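# Move the matching letter box onto the lone box's desk

## Task

Two desks hold six lettered boxes: a group of five on one, a single box on the other. Find the box in the group whose top letter matches the single box's letter and set it down on the single box's desk, resting on the desk itself rather than on any other object there. All remaining boxes must stay on the desks where they began. The robot must not topple or be left leaning, or the task fails. The result only counts if the box stays put without the robot holding or supporting it.

## Robot and tools

ROBOT. TidyBot++: a single arm (seven joints plus a two-finger gripper) mounted on a four-caster mobile base 0.54 m long, 0.50 m wide and 0.38 m tall. The shoulder sits 0.12 m ahead of the base centre at 0.68 m height. Cameras: base_camera (pinhole, 644x364) and wrist_camera (fisheye, 644x476, aimed along the hand). The arm begins folded with the hand pointing down, poking out up to 0.08 m ahead of the base.

FRAMES. Base frame: origin on the floor below the base centre, x forward, y left, z up. hand_pose is reported in this frame and marks the point between the finger pads; its z axis runs out along the fingers and the fingers close along its y axis. The odometry frame is the base frame as it was when the scene began. base_odometry heading is in radians, left positive, range -3.142 to 3.142; it counts wheel rotation, so slip looks like motion and drift of a few cm and degrees builds up. base_tilt is in degrees, forward and right positive.

execute_actions. Argument "actions": a list holding zero or one action object. An empty list just reports state and images. An action may have:
- "base": exactly one of translate_m (metres, forward +, -2 to 2), strafe_m (metres, left +, -2 to 2), rotate_rad (radians, counter-clockwise from above +, -6.3 to 6.3). Each is a relative offset from where the base last reported itself, not a pose.
- "joints": absolute target angles keyed by name: joint_1_rad (any angle; positive turns the arm clockwise from above, opposite to heading), joint_2_rad shoulder (-2.249 to 2.249), joint_3_rad (any angle; about 3.14 is the neutral value), joint_4_rad elbow (-2.579 to 2.579), joint_5_rad (any angle), joint_6_rad wrist (-2.099 to 2.099), joint_7_rad (any angle; hand down, positive is counter-clockwise from above, 1.57 opens fingers left/right), gripper_pos 0 (open, ~85 mm gap) to 1 (closed). Gap ≈ 85 x (1 - gripper_pos) mm. Unbounded joints go the short way, so turn in steps below half a revolution. Done tolerance ±0.039 for joints 1-4 and ±0.056 for 5-7, ±0.03 gripper.
- "speeds": optional lower caps for this action: translate_m/strafe_m 0.05-0.5 m/s, rotate_rad 0.1-1.57 rad/s (defaults are the maxima).
Base and joint motions begin together and may finish at different moments. A base move needing over 8.667 s, any action over 15 s, unknown keys or out-of-range values get the call rejected with no motion. Omitted joints or base may keep pushing toward earlier targets. "cameras": list of base_camera, wrist_camera or all; omitted/null means all, [] means none. If a stop occurs, later motion calls in the same reply are skipped.

wait: "seconds" 0 to 10; commands nothing and returns state and images.
zoom_image: "camera" plus "region" [x0, y0, x1, y1] in pixels from the top-left, at most 504x504, on that camera's latest full image.
finished_scene: "scene" number; ends the scene permanently and reports success. The goal must already hold and keep holding.

ARM GEOMETRY. Upper arm 0.42 m, forearm 0.31 m, hand 0.31 m. With joint_1_rad 0, joint_3_rad 3.14 and joint_5_rad 0 the arm moves in the base's x-z plane. Tilt from vertical (forward positive): upper = j2, forearm = j2 - j4, hand = j2 - j4 - j6. Hand reach ahead of the shoulder = sum of length·sin(tilt); height above it = sum of length·cos(tilt). A downward-pointing hand reaches at most ~0.94 m above the floor and only near the base. Closed fingertips stick out ~20 mm beyond the hand point.

RESULT LINES. base_status / joint_status per motion: "done" (for the base only means the wheels turned enough, even if blocked or slipping), "off_target" (stopped short, may still push), "contact_stop" / "time_out" (target dropped, holding), "not_followed" after "joint command not followed" with a "cause:" (self-collision check withheld arm targets; gripper still acts; targets may be retried later), "limit_stop_at_motor_heat". Gripper at 1 "done" means empty; "off_target" means it is holding something. on_its_own lists uncommanded motion. motor_effort is percent of max per motor, bracket = peak, noisy. "ARM HIT" means the arm struck itself or the base. Motor temperatures list one value per arm joint; MOTOR HOT from 60 °C, OVER-TEMPERATURE FAULT at 75 °C (arm sinks); holding loads heats motors, even while idle.

CORRECTIONS. Friction leaves joints slightly off; resend each joint as last command + (wanted - read). Trust images over hand_pose (1-2 cm error). A held load makes the arm sag; never command a joint to its current reading while carrying something.

AVOID. Driving with the arm snagged above ~0.8 m (tipping risk); sideways pushes on a raised hand; driving the arm into things (torque fault: arm freezes 10 s, limits 104.5 N m joints 1-4, 51.3 N m joints 5-7); blocked base pushing hard; dropping, slamming or knocking boxes off; leaving the box supported by the gripper at the end. Things may occasionally be nudged by outside disturbances. Thinking time passes in the simulation while the robot holds its last command. Fewer robot seconds is better.

Each tool is called after "Request:" as a command line: name --argument value for each argument, lists and objects as JSON in quotes; but a table of rows of numbers goes row by row, as --pt "numbers of a row", without its own name.

## Session

Request:
execute_actions --actions '[]'

Scene clock: 0.00 s.
Motor temperatures (°C, as the motors report them): [36 36 32 37 40 45 39]
base_odometry: x=+0.000 y=+0.000 heading=+0.000 (m, m, rad; odometry frame)
base_tilt: forward=+0.0 right=-0.5 (deg)
base_status: not commanded
joint_positions: joint_1_rad=-0.033 joint_2_rad=-0.392 joint_3_rad=+3.124 joint_4_rad=-2.518 joint_5_rad=+0.037 joint_6_rad=-0.894 joint_7_rad=+1.527 gripper_pos=+0.000
joint_status: not commanded
motor_effort: joint_1_rad=+0 joint_2_rad=-2 joint_3_rad=+1 joint_4_rad=+14 joint_5_rad=+1 joint_6_rad=+2 joint_7_rad=+0 (%)
hand_pose: x=+0.2635 y=-0.0011 z=+0.5962 quat_wxyz=(+0.016, +0.998, +0.014, +0.062) (m; base frame)
pictures: base_camera, wrist_camera
Images, in order (width x height): base_camera 644x364, wrist_camera 644x476.

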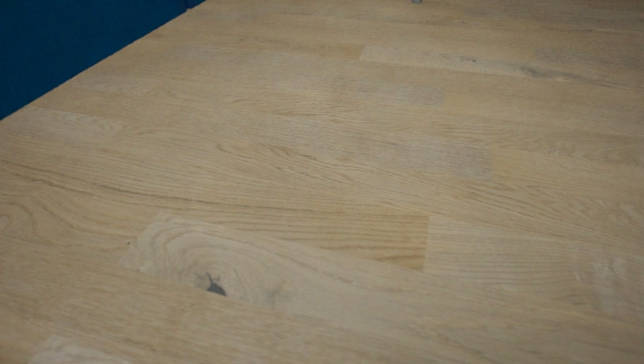

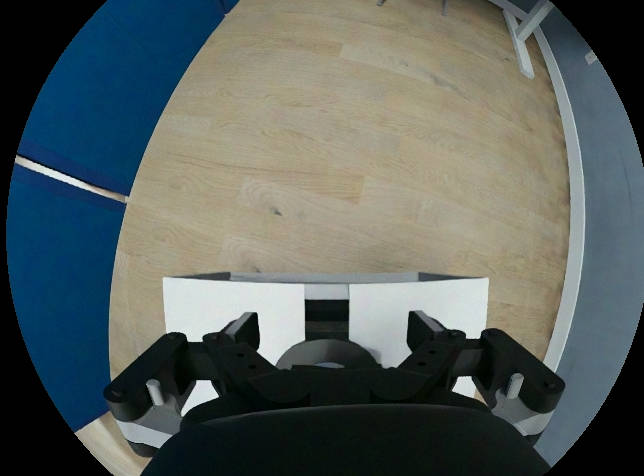

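Request:
execute_actions --actions '[{"joints":{"joint_1_rad":0,"joint_2_rad":-0.3,"joint_3_rad":3.14,"joint_4_rad":-1.0,"joint_5_rad":0,"joint_6_rad":-1.3,"joint_7_rad":1.57}}]' --cameras '["wrist_camera"]'

Scene clock: 3.10 s.
Motor temperatures (°C, as the motors report them): [36 36 32 37 40 45 39]
base_odometry: x=+0.000 y=+0.000 heading=+0.000 (m, m, rad; odometry frame)
base_tilt: forward=+0.0 right=-0.5 (deg)
base_status: not commanded
joint_positions: joint_1_rad=-0.018 joint_2_rad=-0.312 joint_3_rad=+3.124 joint_4_rad=-1.017 joint_5_rad=+0.037 joint_6_rad=-1.277 joint_7_rad=+1.546 gripper_pos=+0.000
joint_status: all done
motor_effort: joint_1_rad=-1(0) joint_2_rad=-5(8) joint_3_rad=+1(1) joint_4_rad=+15(19) joint_5_rad=+0(0) joint_6_rad=+9(8) joint_7_rad=+0(1) (%)
hand_pose: x=+0.4788 y=+0.0056 z=+1.1974 quat_wxyz=(+0.004, +0.836, +0.000, +0.548) (m; base frame)
pictures: wrist_camera
Images, in order (width x height): wrist_camera 644x476.

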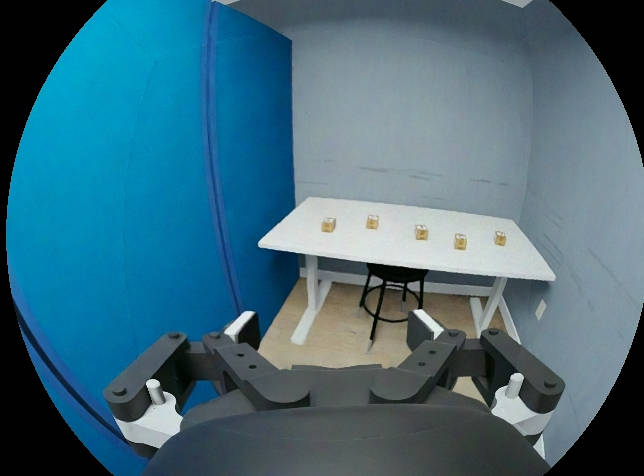

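Request:
zoom_image --camera "wrist_camera" --region '[300,190,540,280]'

Request:
execute_actions --actions '[{"joints":{"joint_1_rad":2.9}}]' --cameras '["wrist_camera"]'

Region (300, 190, 540, 280) of wrist_camera's 644x476 image, scaled by 2.100; it fills the top 189 rows of this view, and the rest is white.

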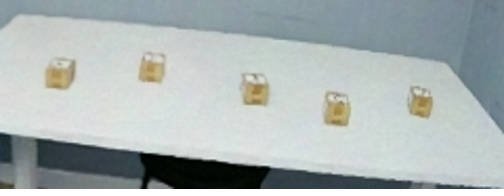

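Scene clock: 6.90 s.
Motor temperatures (°C, as the motors report them): [36 36 32 37 40 45 39]
base_odometry: x=+0.000 y=+0.000 heading=+0.000 (m, m, rad; odometry frame)
base_tilt: forward=+0.0 right=-0.5 (deg)
base_status: not commanded
joint_positions: joint_1_rad=+2.884 joint_2_rad=-0.309 joint_3_rad=+3.124 joint_4_rad=-1.017 joint_5_rad=+0.037 joint_6_rad=-1.277 joint_7_rad=+1.546 gripper_pos=+0.000
joint_status: all done
motor_effort: joint_1_rad=+0(1) joint_2_rad=-5(6) joint_3_rad=+1(1) joint_4_rad=+15(16) joint_5_rad=+0(0) joint_6_rad=+9(9) joint_7_rad=+0(0) (%)
hand_pose: x=-0.2306 y=-0.0910 z=+1.1964 quat_wxyz=(+0.544, +0.100, -0.831, +0.062) (m; base frame)
pictures: wrist_camera
Images, in order (width x height): wrist_camera 644x476.

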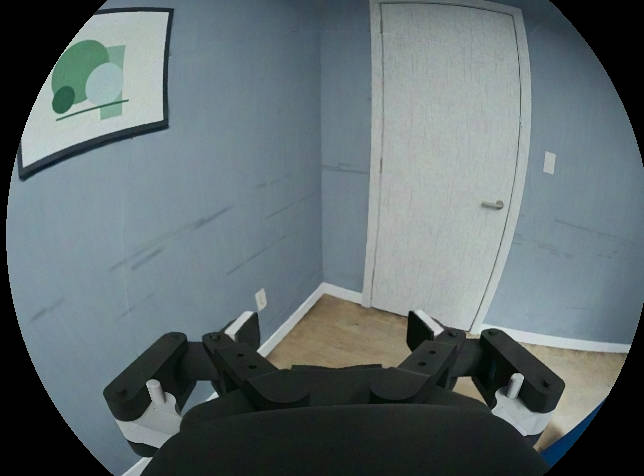

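Request:
execute_actions --actions '[{"base":{"rotate_rad":-0.2}}]' --cameras '[]'

Request:
execute_actions --actions '[{"base":{"translate_m":-0.8},"joints":{"joint_1_rad":-1.6}}]'

Scene clock: 8.00 s.
Motor temperatures (°C, as the motors report them): [36 36 32 37 40 45 39]
base_odometry: x=+0.000 y=+0.000 heading=-0.200 (m, m, rad; odometry frame)
base_tilt: forward=+0.0 right=-0.5 (deg)
base_status: done
joint_positions: joint_1_rad=+2.886 joint_2_rad=-0.309 joint_3_rad=+3.124 joint_4_rad=-1.017 joint_5_rad=+0.037 joint_6_rad=-1.278 joint_7_rad=+1.546 gripper_pos=+0.000
joint_status: not commanded
motor_effort: joint_1_rad=+0(0) joint_2_rad=-5(6) joint_3_rad=+1(1) joint_4_rad=+16(15) joint_5_rad=+0(0) joint_6_rad=+9(9) joint_7_rad=+0(0) (%)
hand_pose: x=-0.2306 y=-0.0907 z=+1.1960 quat_wxyz=(+0.543, +0.100, -0.832, +0.062) (m; base frame)
pictures: none
No camera images: the call's "cameras" was empty. Leave "cameras" out to get every camera's image.

Scene clock: 10.97 s.
Motor temperatures (°C, as the motors report them): [36 36 32 37 40 45 39]
base_odometry: x=-0.784 y=+0.160 heading=-0.200 (m, m, rad; odometry frame)
base_tilt: forward=+0.0 right=-0.5 (deg)
base_status: done
joint_positions: joint_1_rad=+4.667 joint_2_rad=-0.301 joint_3_rad=+3.124 joint_4_rad=-1.015 joint_5_rad=+0.035 joint_6_rad=-1.281 joint_7_rad=+1.546 gripper_pos=+0.000
joint_status: all done
motor_effort: joint_1_rad=+0(0) joint_2_rad=-5(8) joint_3_rad=+0(1) joint_4_rad=+15(16) joint_5_rad=+0(1) joint_6_rad=+9(9) joint_7_rad=+1(1) (%)
hand_pose: x=+0.1026 y=+0.3643 z=+1.1930 quat_wxyz=(+0.387, -0.585, -0.603, -0.380) (m; base frame)
pictures: base_camera, wrist_camera
Images, in order (width x height): base_camera 644x364, wrist_camera 644x476.

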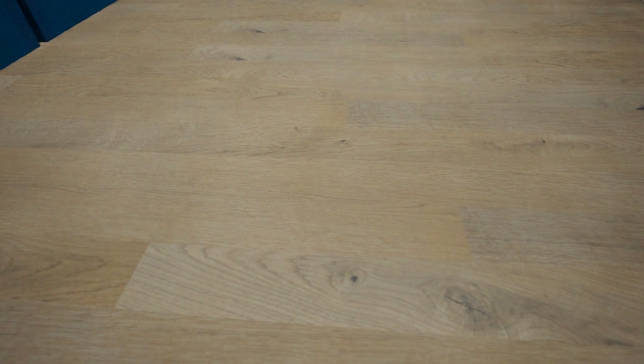

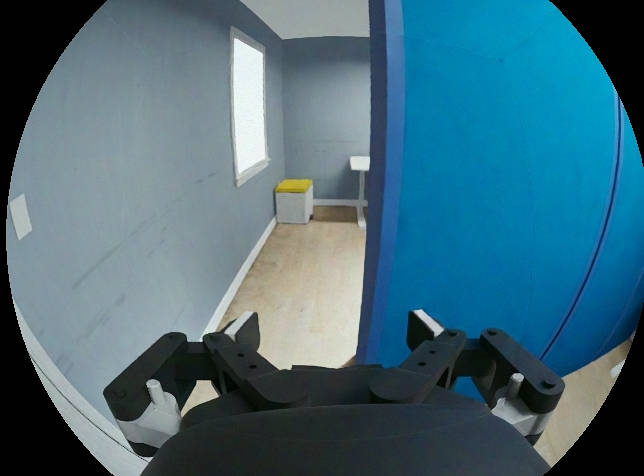

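Request:
execute_actions --actions '[{"base":{"translate_m":-0.22}}]' --cameras '[]'

Request:
execute_actions --actions '[{"base":{"rotate_rad":1.5},"joints":{"joint_1_rad":0.016}}]'

Request:
execute_actions --actions '[{"base":{"translate_m":1.8}}]'

Scene clock: 12.73 s.
Motor temperatures (°C, as the motors report them): [36 36 32 37 40 45 39]
base_odometry: x=-1.000 y=+0.204 heading=-0.201 (m, m, rad; odometry frame)
base_tilt: forward=+0.0 right=-0.5 (deg)
base_status: done
joint_positions: joint_1_rad=+4.668 joint_2_rad=-0.301 joint_3_rad=+3.125 joint_4_rad=-1.015 joint_5_rad=+0.033 joint_6_rad=-1.281 joint_7_rad=+1.546 gripper_pos=+0.000
joint_status: not commanded
motor_effort: joint_1_rad=+0(0) joint_2_rad=-6(6) joint_3_rad=+1(3) joint_4_rad=+16(15) joint_5_rad=+0(1) joint_6_rad=+9(9) joint_7_rad=+1(0) (%)
hand_pose: x=+0.1029 y=+0.3644 z=+1.1930 quat_wxyz=(+0.387, -0.586, -0.602, -0.380) (m; base frame)
pictures: none
No camera images: the call's "cameras" was empty. Leave "cameras" out to get every camera's image.

Scene clock: 15.57 s.
Motor temperatures (°C, as the motors report them): [36 36 32 37 40 45 39]
base_odometry: x=-1.000 y=+0.204 heading=+1.298 (m, m, rad; odometry frame)
base_tilt: forward=+0.0 right=-0.5 (deg)
base_status: done
joint_positions: joint_1_rad=+6.284 joint_2_rad=-0.299 joint_3_rad=+3.125 joint_4_rad=-1.015 joint_5_rad=+0.033 joint_6_rad=-1.281 joint_7_rad=+1.546 gripper_pos=+0.000
joint_status: all done
motor_effort: joint_1_rad=+0(1) joint_2_rad=-5(7) joint_3_rad=+0(2) joint_4_rad=+16(16) joint_5_rad=+1(1) joint_6_rad=+9(9) joint_7_rad=+0(0) (%)
hand_pose: x=+0.4847 y=-0.0002 z=+1.1924 quat_wxyz=(-0.007, -0.840, +0.007, -0.542) (m; base frame)
pictures: base_camera, wrist_camera
Images, in order (width x height): base_camera 644x364, wrist_camera 644x476.

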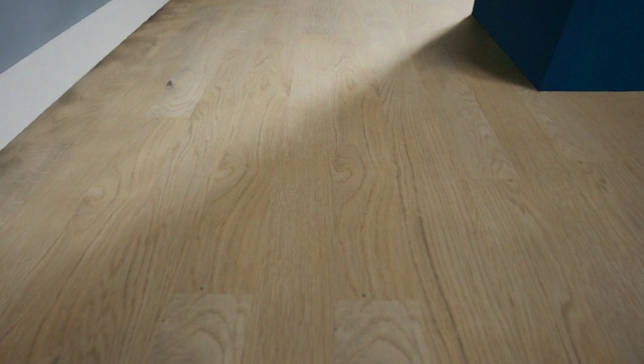

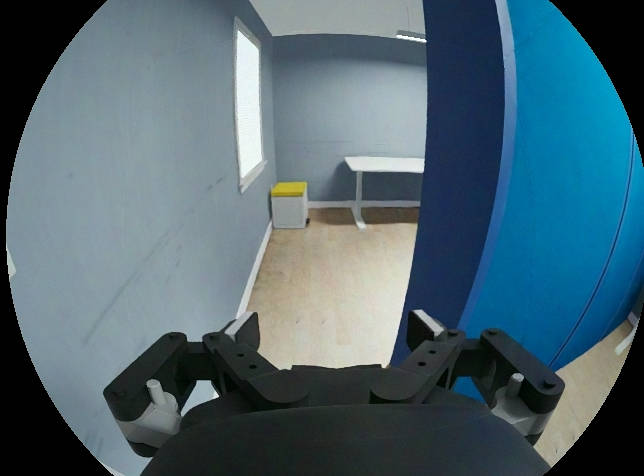

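Scene clock: 20.63 s.
Motor temperatures (°C, as the motors report them): [36 36 32 37 40 45 39]
base_odometry: x=-0.517 y=+1.938 heading=+1.299 (m, m, rad; odometry frame)
base_tilt: forward=+0.0 right=-0.5 (deg)
base_status: done
joint_positions: joint_1_rad=+6.284 joint_2_rad=-0.297 joint_3_rad=+3.125 joint_4_rad=-1.014 joint_5_rad=+0.033 joint_6_rad=-1.282 joint_7_rad=+1.546 gripper_pos=+0.000
joint_status: not commanded
motor_effort: joint_1_rad=+0(1) joint_2_rad=-6(9) joint_3_rad=+0(1) joint_4_rad=+14(16) joint_5_rad=+1(1) joint_6_rad=+9(9) joint_7_rad=+1(0) (%)
hand_pose: x=+0.4856 y=-0.0003 z=+1.1917 quat_wxyz=(-0.007, -0.841, +0.007, -0.541) (m; base frame)
pictures: base_camera, wrist_camera
Images, in order (width x height): base_camera 644x364, wrist_camera 644x476.

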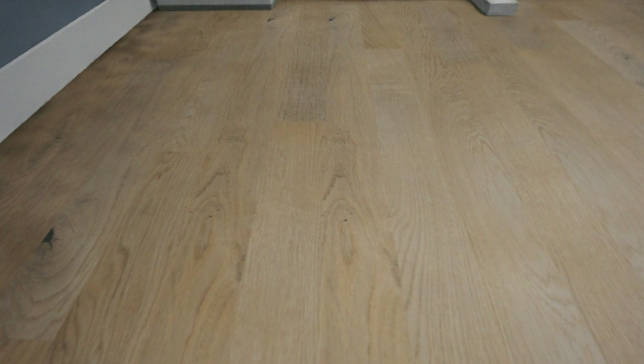

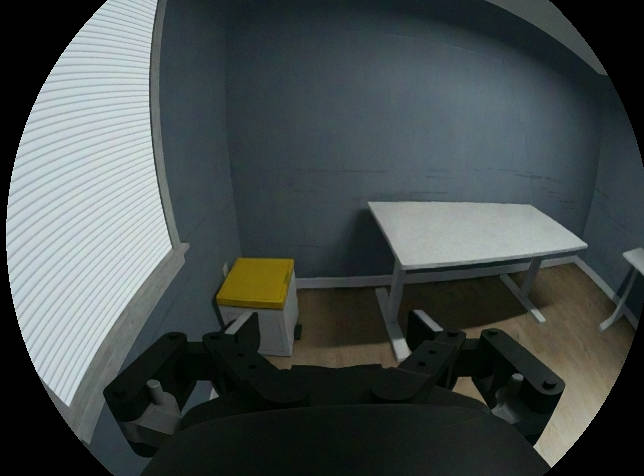

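Request:
execute_actions --actions '[{"base":{"rotate_rad":-1.56}}]'

Request:
execute_actions --actions '[{"base":{"translate_m":1.2}}]'

Scene clock: 22.93 s.
Motor temperatures (°C, as the motors report them): [36 36 32 37 40 45 39]
base_odometry: x=-0.517 y=+1.938 heading=-0.260 (m, m, rad; odometry frame)
base_tilt: forward=+0.0 right=-0.5 (deg)
base_status: done
joint_positions: joint_1_rad=+6.287 joint_2_rad=-0.297 joint_3_rad=+3.127 joint_4_rad=-1.014 joint_5_rad=+0.032 joint_6_rad=-1.282 joint_7_rad=+1.546 gripper_pos=+0.000
joint_status: not commanded
motor_effort: joint_1_rad=+0(1) joint_2_rad=-6(8) joint_3_rad=+0(2) joint_4_rad=+15(17) joint_5_rad=+0(1) joint_6_rad=+9(9) joint_7_rad=+1(1) (%)
hand_pose: x=+0.4856 y=-0.0023 z=+1.1917 quat_wxyz=(-0.008, -0.841, +0.010, -0.541) (m; base frame)
pictures: base_camera, wrist_camera
Images, in order (width x height): base_camera 644x364, wrist_camera 644x476.

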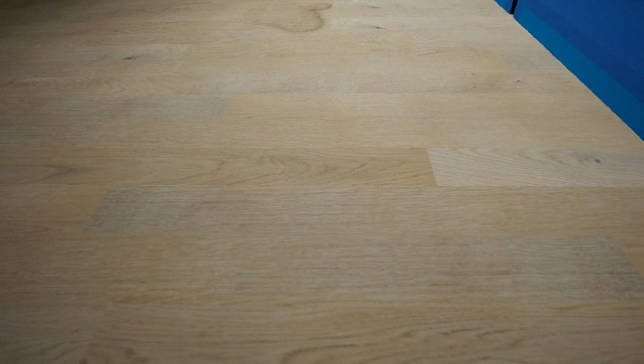

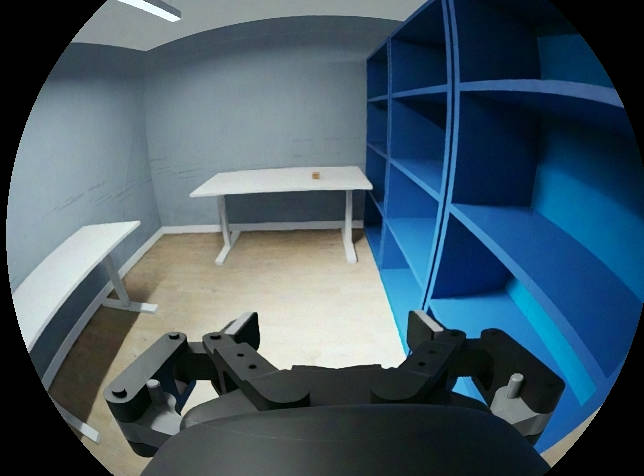

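Scene clock: 26.80 s.
Motor temperatures (°C, as the motors report them): [36 36 32 37 40 45 39]
base_odometry: x=+0.643 y=+1.628 heading=-0.261 (m, m, rad; odometry frame)
base_tilt: forward=+0.0 right=-0.5 (deg)
base_status: done
joint_positions: joint_1_rad=+6.287 joint_2_rad=-0.297 joint_3_rad=+3.127 joint_4_rad=-1.014 joint_5_rad=+0.032 joint_6_rad=-1.283 joint_7_rad=+1.546 gripper_pos=+0.000
joint_status: not commanded
motor_effort: joint_1_rad=+0(0) joint_2_rad=-5(9) joint_3_rad=+1(1) joint_4_rad=+16(17) joint_5_rad=+0(1) joint_6_rad=+9(9) joint_7_rad=+0(0) (%)
hand_pose: x=+0.4854 y=-0.0023 z=+1.1919 quat_wxyz=(-0.008, -0.841, +0.010, -0.541) (m; base frame)
pictures: base_camera, wrist_camera
Images, in order (width x height): base_camera 644x364, wrist_camera 644x476.

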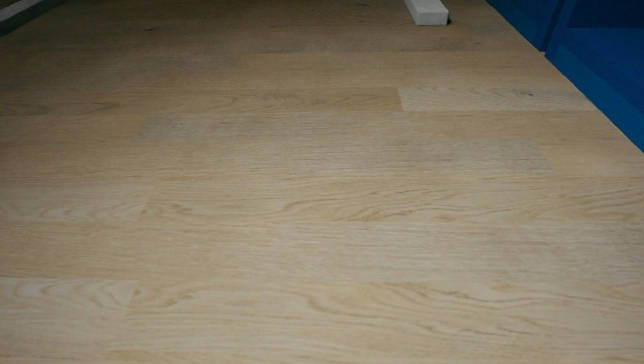

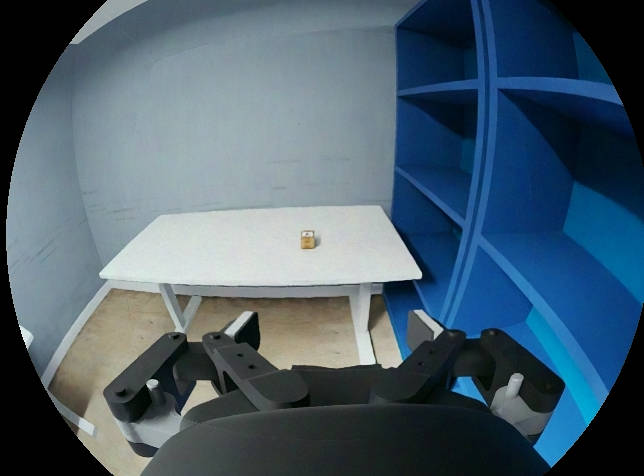

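Request:
execute_actions --actions '[{"base":{"translate_m":0.5},"joints":{"joint_2_rad":0.1}}]'

Request:
zoom_image --camera "wrist_camera" --region '[230,150,370,290]'

Scene clock: 29.40 s.
Motor temperatures (°C, as the motors report them): [36 36 32 37 40 45 39]
base_odometry: x=+1.126 y=+1.498 heading=-0.262 (m, m, rad; odometry frame)
base_tilt: forward=+0.0 right=-0.5 (deg)
base_status: done
joint_positions: joint_1_rad=+6.287 joint_2_rad=+0.108 joint_3_rad=+3.127 joint_4_rad=-1.008 joint_5_rad=+0.032 joint_6_rad=-1.283 joint_7_rad=+1.546 gripper_pos=+0.000
joint_status: all done
motor_effort: joint_1_rad=+0(1) joint_2_rad=-23(30) joint_3_rad=+0(1) joint_4_rad=+18(19) joint_5_rad=+0(0) joint_6_rad=+7(9) joint_7_rad=+0(0) (%)
hand_pose: x=+0.6570 y=-0.0030 z=+1.0093 quat_wxyz=(-0.009, -0.932, +0.008, -0.363) (m; base frame)
pictures: base_camera, wrist_camera
Images, in order (width x height): base_camera 644x364, wrist_camera 644x476.

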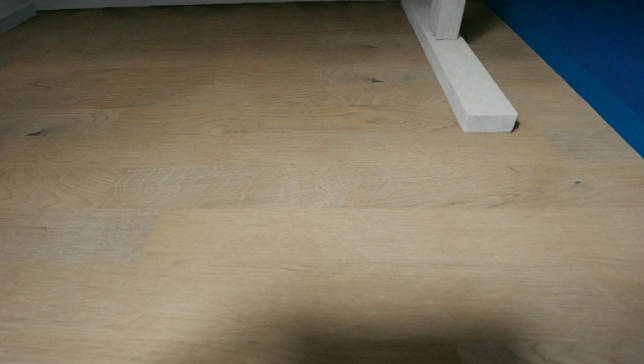

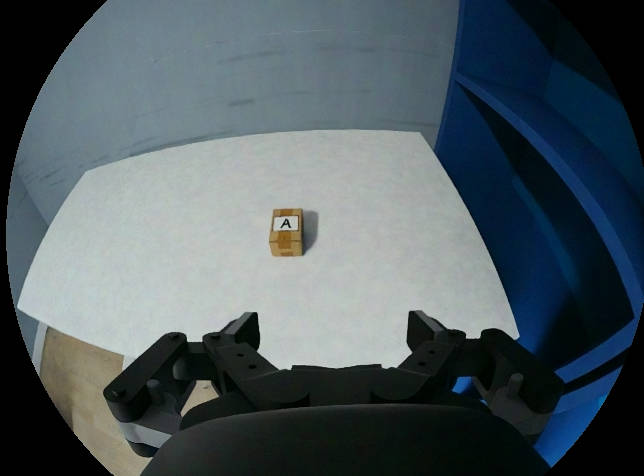

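Region (230, 150, 370, 290) of wrist_camera's 644x476 image, scaled by 3.600.

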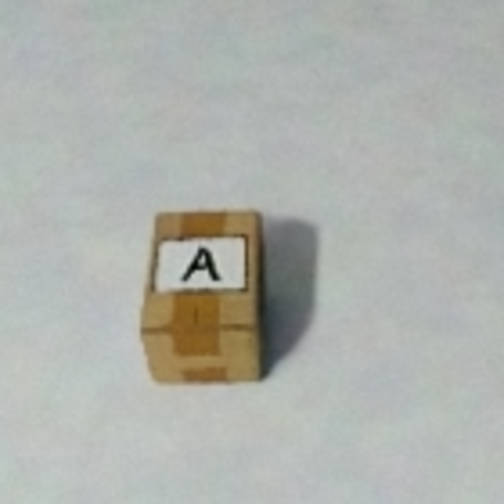

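Request:
execute_actions --actions '[{"base":{"translate_m":-1.78},"joints":{"joint_2_rad":-0.9}}]'

Request:
execute_actions --actions '[{"base":{"strafe_m":-1.8}}]'

Request:
execute_actions --actions '[{"base":{"translate_m":1.7},"joints":{"joint_2_rad":0.1}}]'

Scene clock: 34.50 s.
Motor temperatures (°C, as the motors report them): [36 36 32 37 40 45 39]
base_odometry: x=-0.593 y=+1.960 heading=-0.262 (m, m, rad; odometry frame)
base_tilt: forward=+0.0 right=-0.5 (deg)
base_status: done
joint_positions: joint_1_rad=+6.287 joint_2_rad=-0.904 joint_3_rad=+3.127 joint_4_rad=-1.008 joint_5_rad=+0.032 joint_6_rad=-1.283 joint_7_rad=+1.546 gripper_pos=+0.000
joint_status: all done
motor_effort: joint_1_rad=+0(2) joint_2_rad=+21(28) joint_3_rad=+1(3) joint_4_rad=+8(19) joint_5_rad=+0(2) joint_6_rad=+10(9) joint_7_rad=+0(0) (%)
hand_pose: x=+0.1266 y=-0.0008 z=+1.3117 quat_wxyz=(-0.005, -0.639, +0.011, -0.769) (m; base frame)
pictures: base_camera, wrist_camera
Images, in order (width x height): base_camera 644x364, wrist_camera 644x476.

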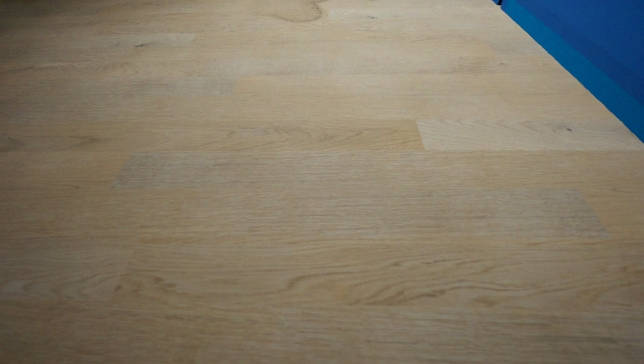

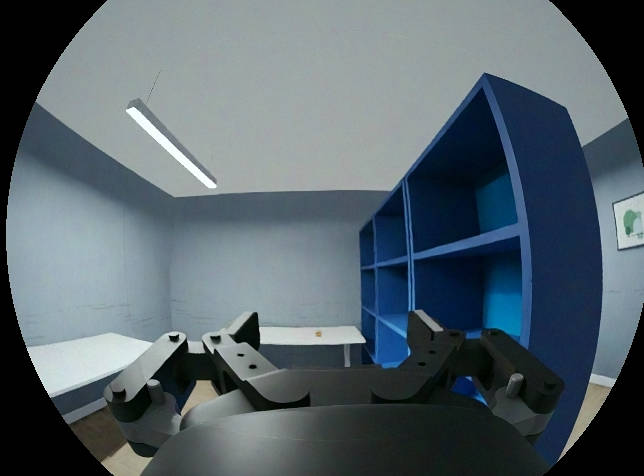

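Scene clock: 39.47 s.
Motor temperatures (°C, as the motors report them): [36 36 32 37 40 45 39]
base_odometry: x=-1.061 y=+0.222 heading=-0.263 (m, m, rad; odometry frame)
base_tilt: forward=-0.1 right=-0.5 (deg)
base_status: done
joint_positions: joint_1_rad=+6.290 joint_2_rad=-0.904 joint_3_rad=+3.127 joint_4_rad=-1.008 joint_5_rad=+0.031 joint_6_rad=-1.283 joint_7_rad=+1.546 gripper_pos=+0.000
joint_status: not commanded
motor_effort: joint_1_rad=+1(2) joint_2_rad=+21(22) joint_3_rad=+0(3) joint_4_rad=+7(7) joint_5_rad=+0(1) joint_6_rad=+9(9) joint_7_rad=+0(0) (%)
hand_pose: x=+0.1268 y=-0.0008 z=+1.3117 quat_wxyz=(-0.006, -0.639, +0.012, -0.769) (m; base frame)
pictures: base_camera, wrist_camera
Images, in order (width x height): base_camera 644x364, wrist_camera 644x476.

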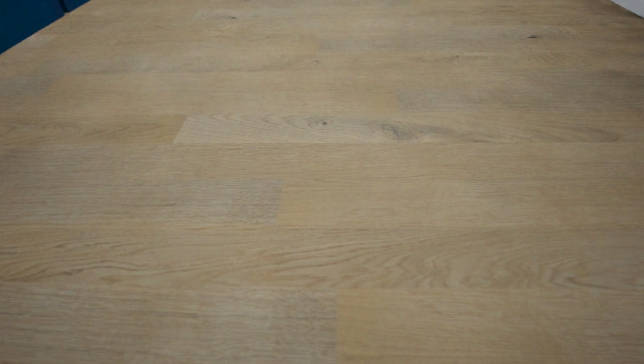

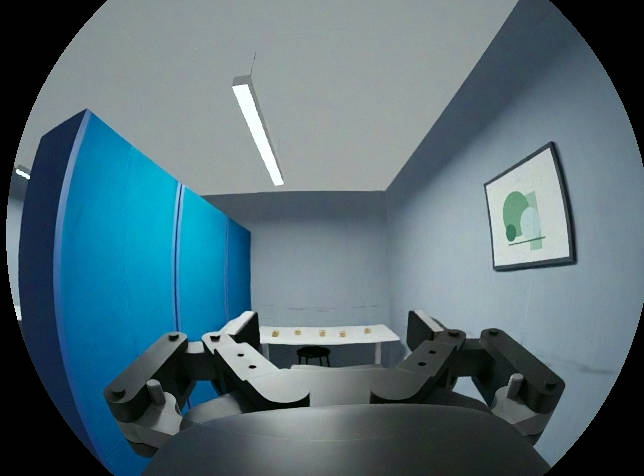

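Scene clock: 44.17 s.
Motor temperatures (°C, as the motors report them): [36 36 32 37 40 45 39]
base_odometry: x=+0.581 y=-0.220 heading=-0.263 (m, m, rad; odometry frame)
base_tilt: forward=+0.0 right=-0.5 (deg)
base_status: done
joint_positions: joint_1_rad=+6.290 joint_2_rad=+0.103 joint_3_rad=+3.127 joint_4_rad=-1.004 joint_5_rad=+0.031 joint_6_rad=-1.283 joint_7_rad=+1.546 gripper_pos=+0.000
joint_status: all done
motor_effort: joint_1_rad=+0(0) joint_2_rad=-23(27) joint_3_rad=+0(2) joint_4_rad=+18(18) joint_5_rad=+0(0) joint_6_rad=+7(9) joint_7_rad=+0(0) (%)
hand_pose: x=+0.6560 y=-0.0046 z=+1.0133 quat_wxyz=(-0.009, -0.930, +0.010, -0.367) (m; base frame)
pictures: base_camera, wrist_camera
Images, in order (width x height): base_camera 644x364, wrist_camera 644x476.

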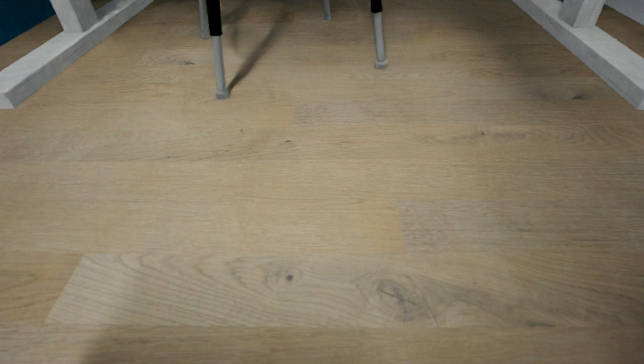

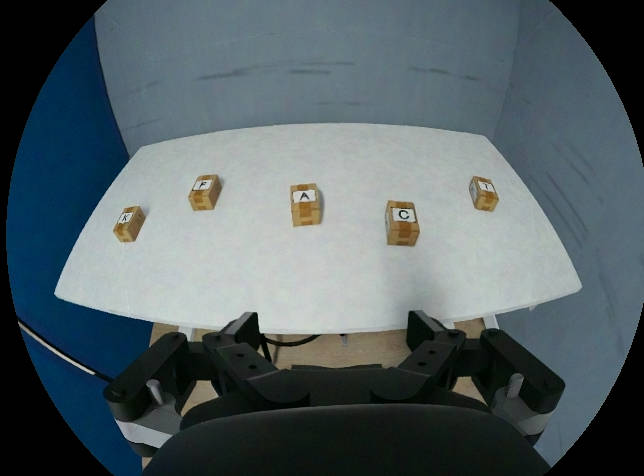

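Request:
execute_actions --actions '[{"base":{"strafe_m":0.055},"joints":{"joint_2_rad":0.4,"joint_4_rad":-1.6,"joint_6_rad":0}}]' --cameras '["wrist_camera"]'

Request:
execute_actions --actions '[{"base":{"translate_m":0.1}}]' --cameras '["wrist_camera"]'

Scene clock: 46.23 s.
Motor temperatures (°C, as the motors report them): [36 36 32 37 40 45 39]
base_odometry: x=+0.595 y=-0.167 heading=-0.263 (m, m, rad; odometry frame)
base_tilt: forward=+0.0 right=-0.5 (deg)
base_status: done
joint_positions: joint_1_rad=+6.292 joint_2_rad=+0.399 joint_3_rad=+3.127 joint_4_rad=-1.584 joint_5_rad=+0.031 joint_6_rad=-0.020 joint_7_rad=+1.546 gripper_pos=+0.000
joint_status: all done
motor_effort: joint_1_rad=+0(2) joint_2_rad=-34(36) joint_3_rad=+0(3) joint_4_rad=+19(22) joint_5_rad=+0(1) joint_6_rad=+9(8) joint_7_rad=+0(0) (%)
hand_pose: x=+0.8528 y=+0.0038 z=+0.8134 quat_wxyz=(+0.002, -0.842, -0.003, -0.539) (m; base frame)
pictures: wrist_camera
Images, in order (width x height): wrist_camera 644x476.

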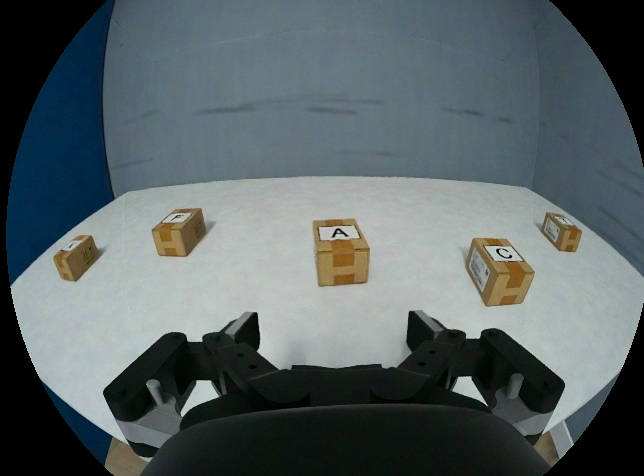

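Scene clock: 47.47 s.
Motor temperatures (°C, as the motors report them): [36 36 32 37 40 45 39]
base_odometry: x=+0.692 y=-0.192 heading=-0.262 (m, m, rad; odometry frame)
base_tilt: forward=+0.0 right=-0.5 (deg)
base_status: done
joint_positions: joint_1_rad=+6.292 joint_2_rad=+0.403 joint_3_rad=+3.127 joint_4_rad=-1.585 joint_5_rad=+0.031 joint_6_rad=-0.019 joint_7_rad=+1.546 gripper_pos=+0.000
joint_status: not commanded
motor_effort: joint_1_rad=+0(1) joint_2_rad=-35(37) joint_3_rad=+0(1) joint_4_rad=+19(20) joint_5_rad=+0(0) joint_6_rad=+9(9) joint_7_rad=+0(0) (%)
hand_pose: x=+0.8533 y=+0.0038 z=+0.8100 quat_wxyz=(+0.002, -0.843, -0.003, -0.537) (m; base frame)
pictures: wrist_camera
Images, in order (width x height): wrist_camera 644x476.

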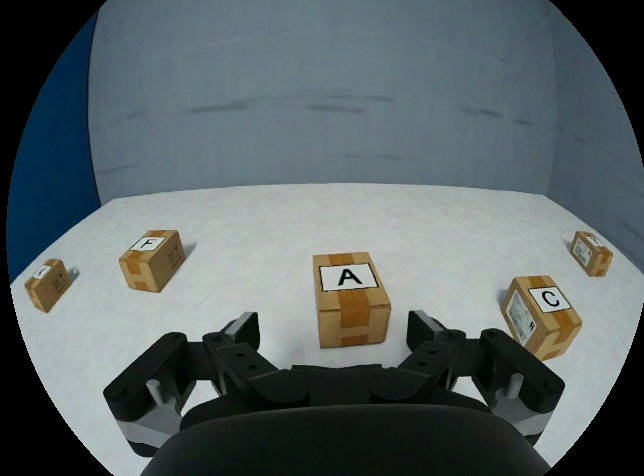

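Request:
execute_actions --actions '[{"base":{"strafe_m":-0.015},"joints":{"joint_2_rad":0.47}}]' --cameras '["wrist_camera"]'

Request:
execute_actions --actions '[{"base":{"translate_m":0.09},"speeds":{"translate_m":0.1}}]' --cameras '["wrist_camera"]'

Request:
execute_actions --actions '[{"joints":{"gripper_pos":1}}]' --cameras '["wrist_camera"]'

Scene clock: 48.53 s.
Motor temperatures (°C, as the motors report them): [36 36 32 37 40 45 39]
base_odometry: x=+0.688 y=-0.207 heading=-0.262 (m, m, rad; odometry frame)
base_tilt: forward=+0.0 right=-0.5 (deg)
base_status: done
joint_positions: joint_1_rad=+6.298 joint_2_rad=+0.472 joint_3_rad=+3.128 joint_4_rad=-1.588 joint_5_rad=+0.031 joint_6_rad=-0.019 joint_7_rad=+1.546 gripper_pos=+0.000
joint_status: all done
motor_effort: joint_1_rad=-1(2) joint_2_rad=-36(39) joint_3_rad=+0(2) joint_4_rad=+18(19) joint_5_rad=-1(0) joint_6_rad=+8(9) joint_7_rad=+0(0) (%)
hand_pose: x=+0.8597 y=-0.0009 z=+0.7580 quat_wxyz=(+0.000, -0.862, +0.000, -0.507) (m; base frame)
pictures: wrist_camera
Images, in order (width x height): wrist_camera 644x476.

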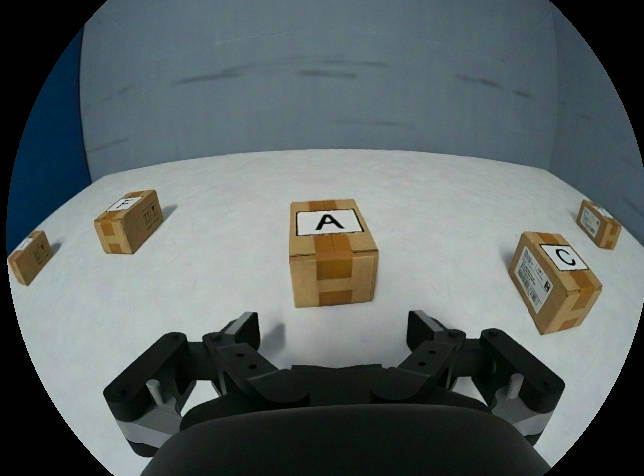

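Scene clock: 49.90 s.
Motor temperatures (°C, as the motors report them): [36 36 32 37 40 45 39]
base_odometry: x=+0.776 y=-0.230 heading=-0.263 (m, m, rad; odometry frame)
base_tilt: forward=+0.0 right=-0.5 (deg)
base_status: done
joint_positions: joint_1_rad=+6.298 joint_2_rad=+0.471 joint_3_rad=+3.128 joint_4_rad=-1.588 joint_5_rad=+0.031 joint_6_rad=-0.019 joint_7_rad=+1.546 gripper_pos=+0.000
joint_status: not commanded
motor_effort: joint_1_rad=-1(3) joint_2_rad=-35(39) joint_3_rad=-1(2) joint_4_rad=+18(20) joint_5_rad=+0(0) joint_6_rad=+8(9) joint_7_rad=+0(0) (%)
hand_pose: x=+0.8596 y=-0.0009 z=+0.7582 quat_wxyz=(+0.000, -0.862, +0.000, -0.507) (m; base frame)
pictures: wrist_camera
Images, in order (width x height): wrist_camera 644x476.

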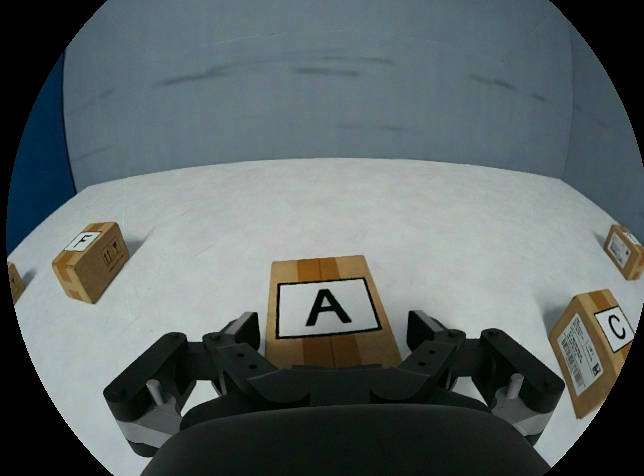

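Scene clock: 51.00 s.
Motor temperatures (°C, as the motors report them): [36 36 32 37 40 45 39]
base_odometry: x=+0.776 y=-0.230 heading=-0.263 (m, m, rad; odometry frame)
base_tilt: forward=+0.0 right=-0.5 (deg)
base_status: not commanded
joint_positions: joint_1_rad=+6.298 joint_2_rad=+0.470 joint_3_rad=+3.128 joint_4_rad=-1.588 joint_5_rad=+0.031 joint_6_rad=-0.017 joint_7_rad=+1.546 gripper_pos=+0.331
joint_status: gripper_pos off_target (ended at +0.331, target +1.000)
motor_effort: joint_1_rad=+0(1) joint_2_rad=-36(37) joint_3_rad=+0(1) joint_4_rad=+19(19) joint_5_rad=+0(1) joint_6_rad=+8(9) joint_7_rad=+0(1) (%)
hand_pose: x=+0.8598 y=-0.0009 z=+0.7593 quat_wxyz=(+0.000, -0.861, +0.000, -0.508) (m; base frame)
pictures: wrist_camera
Images, in order (width x height): wrist_camera 644x476.

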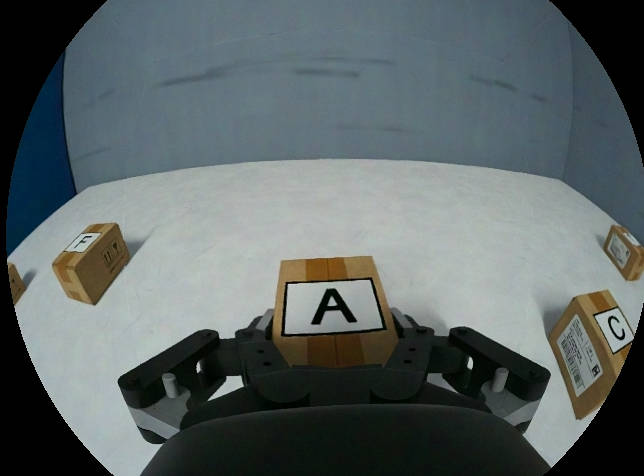

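Request:
execute_actions --actions '[{"base":{"translate_m":-1.89},"joints":{"joint_2_rad":-0.9}}]'

Request:
execute_actions --actions '[{"base":{"strafe_m":2}}]' --cameras '[]'

Request:
execute_actions --actions '[{"base":{"translate_m":1.8},"joints":{"joint_2_rad":0.36}}]'

Request:
execute_actions --actions '[{"joints":{"joint_2_rad":0.46}}]' --cameras '["wrist_camera"]'

Scene clock: 56.33 s.
Motor temperatures (°C, as the motors report them): [36 36 32 37 40 45 39]
base_odometry: x=-1.050 y=+0.260 heading=-0.263 (m, m, rad; odometry frame)
base_tilt: forward=+0.0 right=-0.5 (deg)
base_status: done
joint_positions: joint_1_rad=+6.298 joint_2_rad=-0.903 joint_3_rad=+3.128 joint_4_rad=-1.594 joint_5_rad=+0.031 joint_6_rad=-0.016 joint_7_rad=+1.546 gripper_pos=+0.331
joint_status: all done
motor_effort: joint_1_rad=+0(4) joint_2_rad=+14(42) joint_3_rad=+1(4) joint_4_rad=+15(23) joint_5_rad=+0(0) joint_6_rad=+7(11) joint_7_rad=+0(0) (%)
hand_pose: x=+0.1911 y=+0.0085 z=+1.4210 quat_wxyz=(-0.008, -0.346, -0.005, -0.938) (m; base frame)
pictures: base_camera, wrist_camera
Images, in order (width x height): base_camera 644x364, wrist_camera 644x476.

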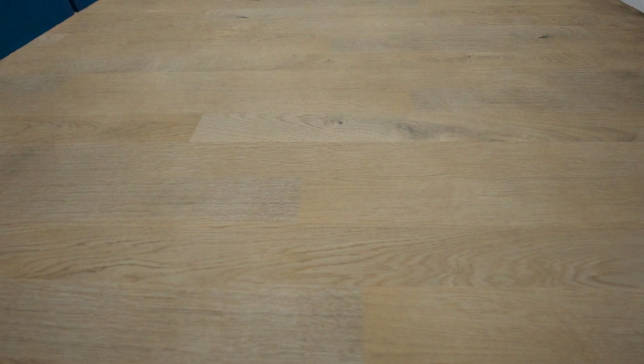

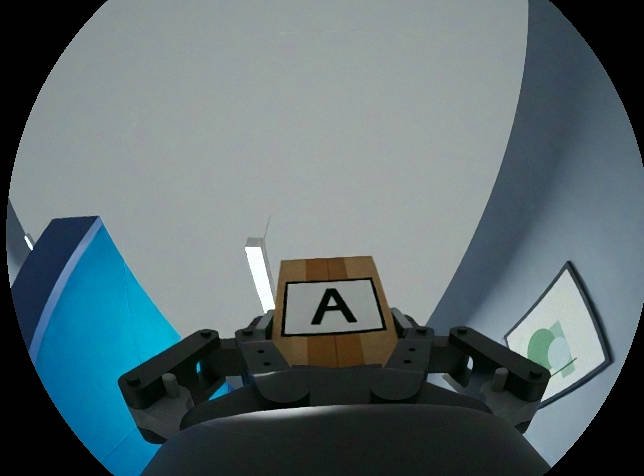

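Scene clock: 61.70 s.
Motor temperatures (°C, as the motors report them): [36 36 32 37 40 45 39]
base_odometry: x=-0.532 y=+2.192 heading=-0.262 (m, m, rad; odometry frame)
base_tilt: forward=+0.0 right=-0.5 (deg)
base_status: done
joint_positions: joint_1_rad=+6.298 joint_2_rad=-0.903 joint_3_rad=+3.129 joint_4_rad=-1.594 joint_5_rad=+0.031 joint_6_rad=-0.016 joint_7_rad=+1.546 gripper_pos=+0.331
joint_status: not commanded
motor_effort: joint_1_rad=+0(2) joint_2_rad=+14(16) joint_3_rad=+2(4) joint_4_rad=+14(15) joint_5_rad=+0(1) joint_6_rad=+7(7) joint_7_rad=+0(0) (%)
hand_pose: x=+0.1914 y=+0.0080 z=+1.4210 quat_wxyz=(-0.008, -0.346, -0.004, -0.938) (m; base frame)
pictures: none
No camera images: the call's "cameras" was empty. Leave "cameras" out to get every camera's image.

Scene clock: 66.67 s.
Motor temperatures (°C, as the motors report them): [36 36 32 37 40 45 39]
base_odometry: x=+1.207 y=+1.726 heading=-0.262 (m, m, rad; odometry frame)
base_tilt: forward=+0.0 right=-0.5 (deg)
base_status: done
joint_positions: joint_1_rad=+6.298 joint_2_rad=+0.367 joint_3_rad=+3.129 joint_4_rad=-1.597 joint_5_rad=+0.031 joint_6_rad=-0.015 joint_7_rad=+1.546 gripper_pos=+0.331
joint_status: all done
motor_effort: joint_1_rad=+0(0) joint_2_rad=-34(37) joint_3_rad=+0(2) joint_4_rad=+21(23) joint_5_rad=-1(0) joint_6_rad=+10(11) joint_7_rad=+1(0) (%)
hand_pose: x=+0.8460 y=-0.0015 z=+0.8304 quat_wxyz=(-0.001, -0.836, +0.000, -0.549) (m; base frame)
pictures: base_camera, wrist_camera
Images, in order (width x height): base_camera 644x364, wrist_camera 644x476.

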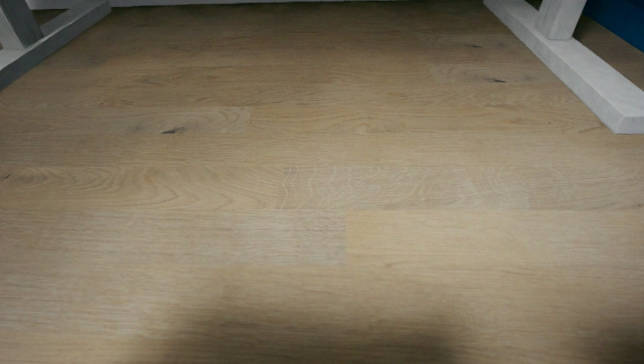

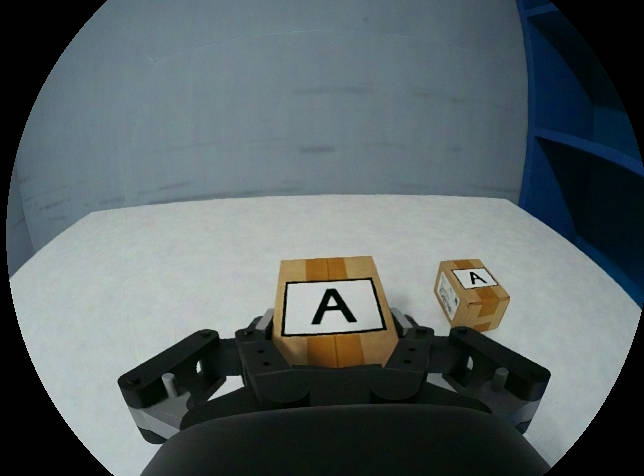

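Scene clock: 67.60 s.
Motor temperatures (°C, as the motors report them): [36 36 32 37 40 45 39]
base_odometry: x=+1.207 y=+1.726 heading=-0.262 (m, m, rad; odometry frame)
base_tilt: forward=+0.0 right=-0.5 (deg)
base_status: not commanded
joint_positions: joint_1_rad=+6.298 joint_2_rad=+0.465 joint_3_rad=+3.129 joint_4_rad=-1.597 joint_5_rad=+0.031 joint_6_rad=-0.011 joint_7_rad=+1.546 gripper_pos=+0.331
joint_status: all done
motor_effort: joint_1_rad=+0(0) joint_2_rad=-36(39) joint_3_rad=+0(1) joint_4_rad=+19(20) joint_5_rad=+0(0) joint_6_rad=+9(10) joint_7_rad=+0(1) (%)
hand_pose: x=+0.8577 y=-0.0016 z=+0.7602 quat_wxyz=(+0.000, -0.860, +0.000, -0.510) (m; base frame)
pictures: wrist_camera
Images, in order (width x height): wrist_camera 644x476.

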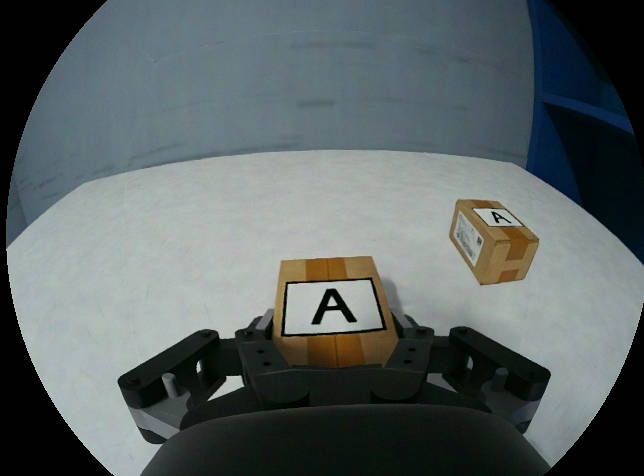

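Request:
execute_actions --actions '[{"joints":{"gripper_pos":0}}]' --cameras '[]'

Request:
execute_actions --actions '[{"joints":{"joint_2_rad":0.3}}]' --cameras '["wrist_camera"]'

Request:
finished_scene --scene 1

Scene clock: 68.83 s.
Motor temperatures (°C, as the motors report them): [36 36 32 37 40 45 39]
base_odometry: x=+1.207 y=+1.726 heading=-0.262 (m, m, rad; odometry frame)
base_tilt: forward=+0.0 right=-0.5 (deg)
base_status: not commanded
joint_positions: joint_1_rad=+6.298 joint_2_rad=+0.465 joint_3_rad=+3.129 joint_4_rad=-1.597 joint_5_rad=+0.031 joint_6_rad=-0.011 joint_7_rad=+1.546 gripper_pos=+0.000
joint_status: all done
motor_effort: joint_1_rad=+0(0) joint_2_rad=-36(37) joint_3_rad=+0(0) joint_4_rad=+19(20) joint_5_rad=+0(0) joint_6_rad=+8(9) joint_7_rad=+0(0) (%)
hand_pose: x=+0.8577 y=-0.0016 z=+0.7602 quat_wxyz=(+0.000, -0.860, +0.000, -0.510) (m; base frame)
pictures: none
No camera images: the call's "cameras" was empty. Leave "cameras" out to get every camera's image.

Scene clock: 70.23 s.
Motor temperatures (°C, as the motors report them): [36 36 32 37 40 45 39]
base_odometry: x=+1.207 y=+1.726 heading=-0.262 (m, m, rad; odometry frame)
base_tilt: forward=+0.0 right=-0.5 (deg)
base_status: not commanded
joint_positions: joint_1_rad=+6.298 joint_2_rad=+0.296 joint_3_rad=+3.129 joint_4_rad=-1.597 joint_5_rad=+0.031 joint_6_rad=-0.011 joint_7_rad=+1.546 gripper_pos=+0.000
joint_status: all done
motor_effort: joint_1_rad=+0(0) joint_2_rad=-32(38) joint_3_rad=+0(0) joint_4_rad=+20(20) joint_5_rad=-1(0) joint_6_rad=+9(9) joint_7_rad=+0(0) (%)
hand_pose: x=+0.8341 y=-0.0013 z=+0.8831 quat_wxyz=(-0.001, -0.814, +0.000, -0.580) (m; base frame)
pictures: wrist_camera
Images, in order (width x height): wrist_camera 644x476.

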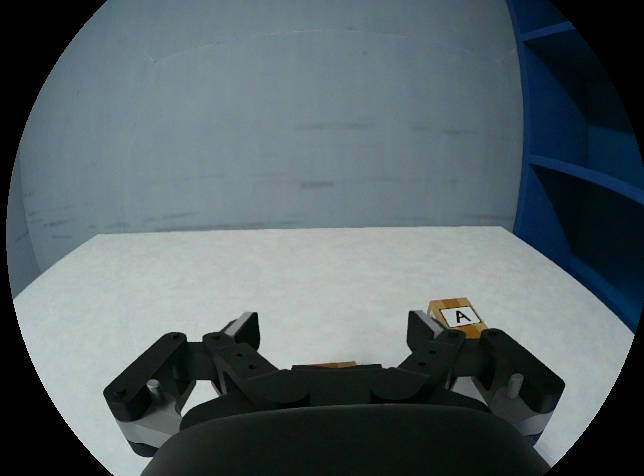

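The scene is finished: the task was done.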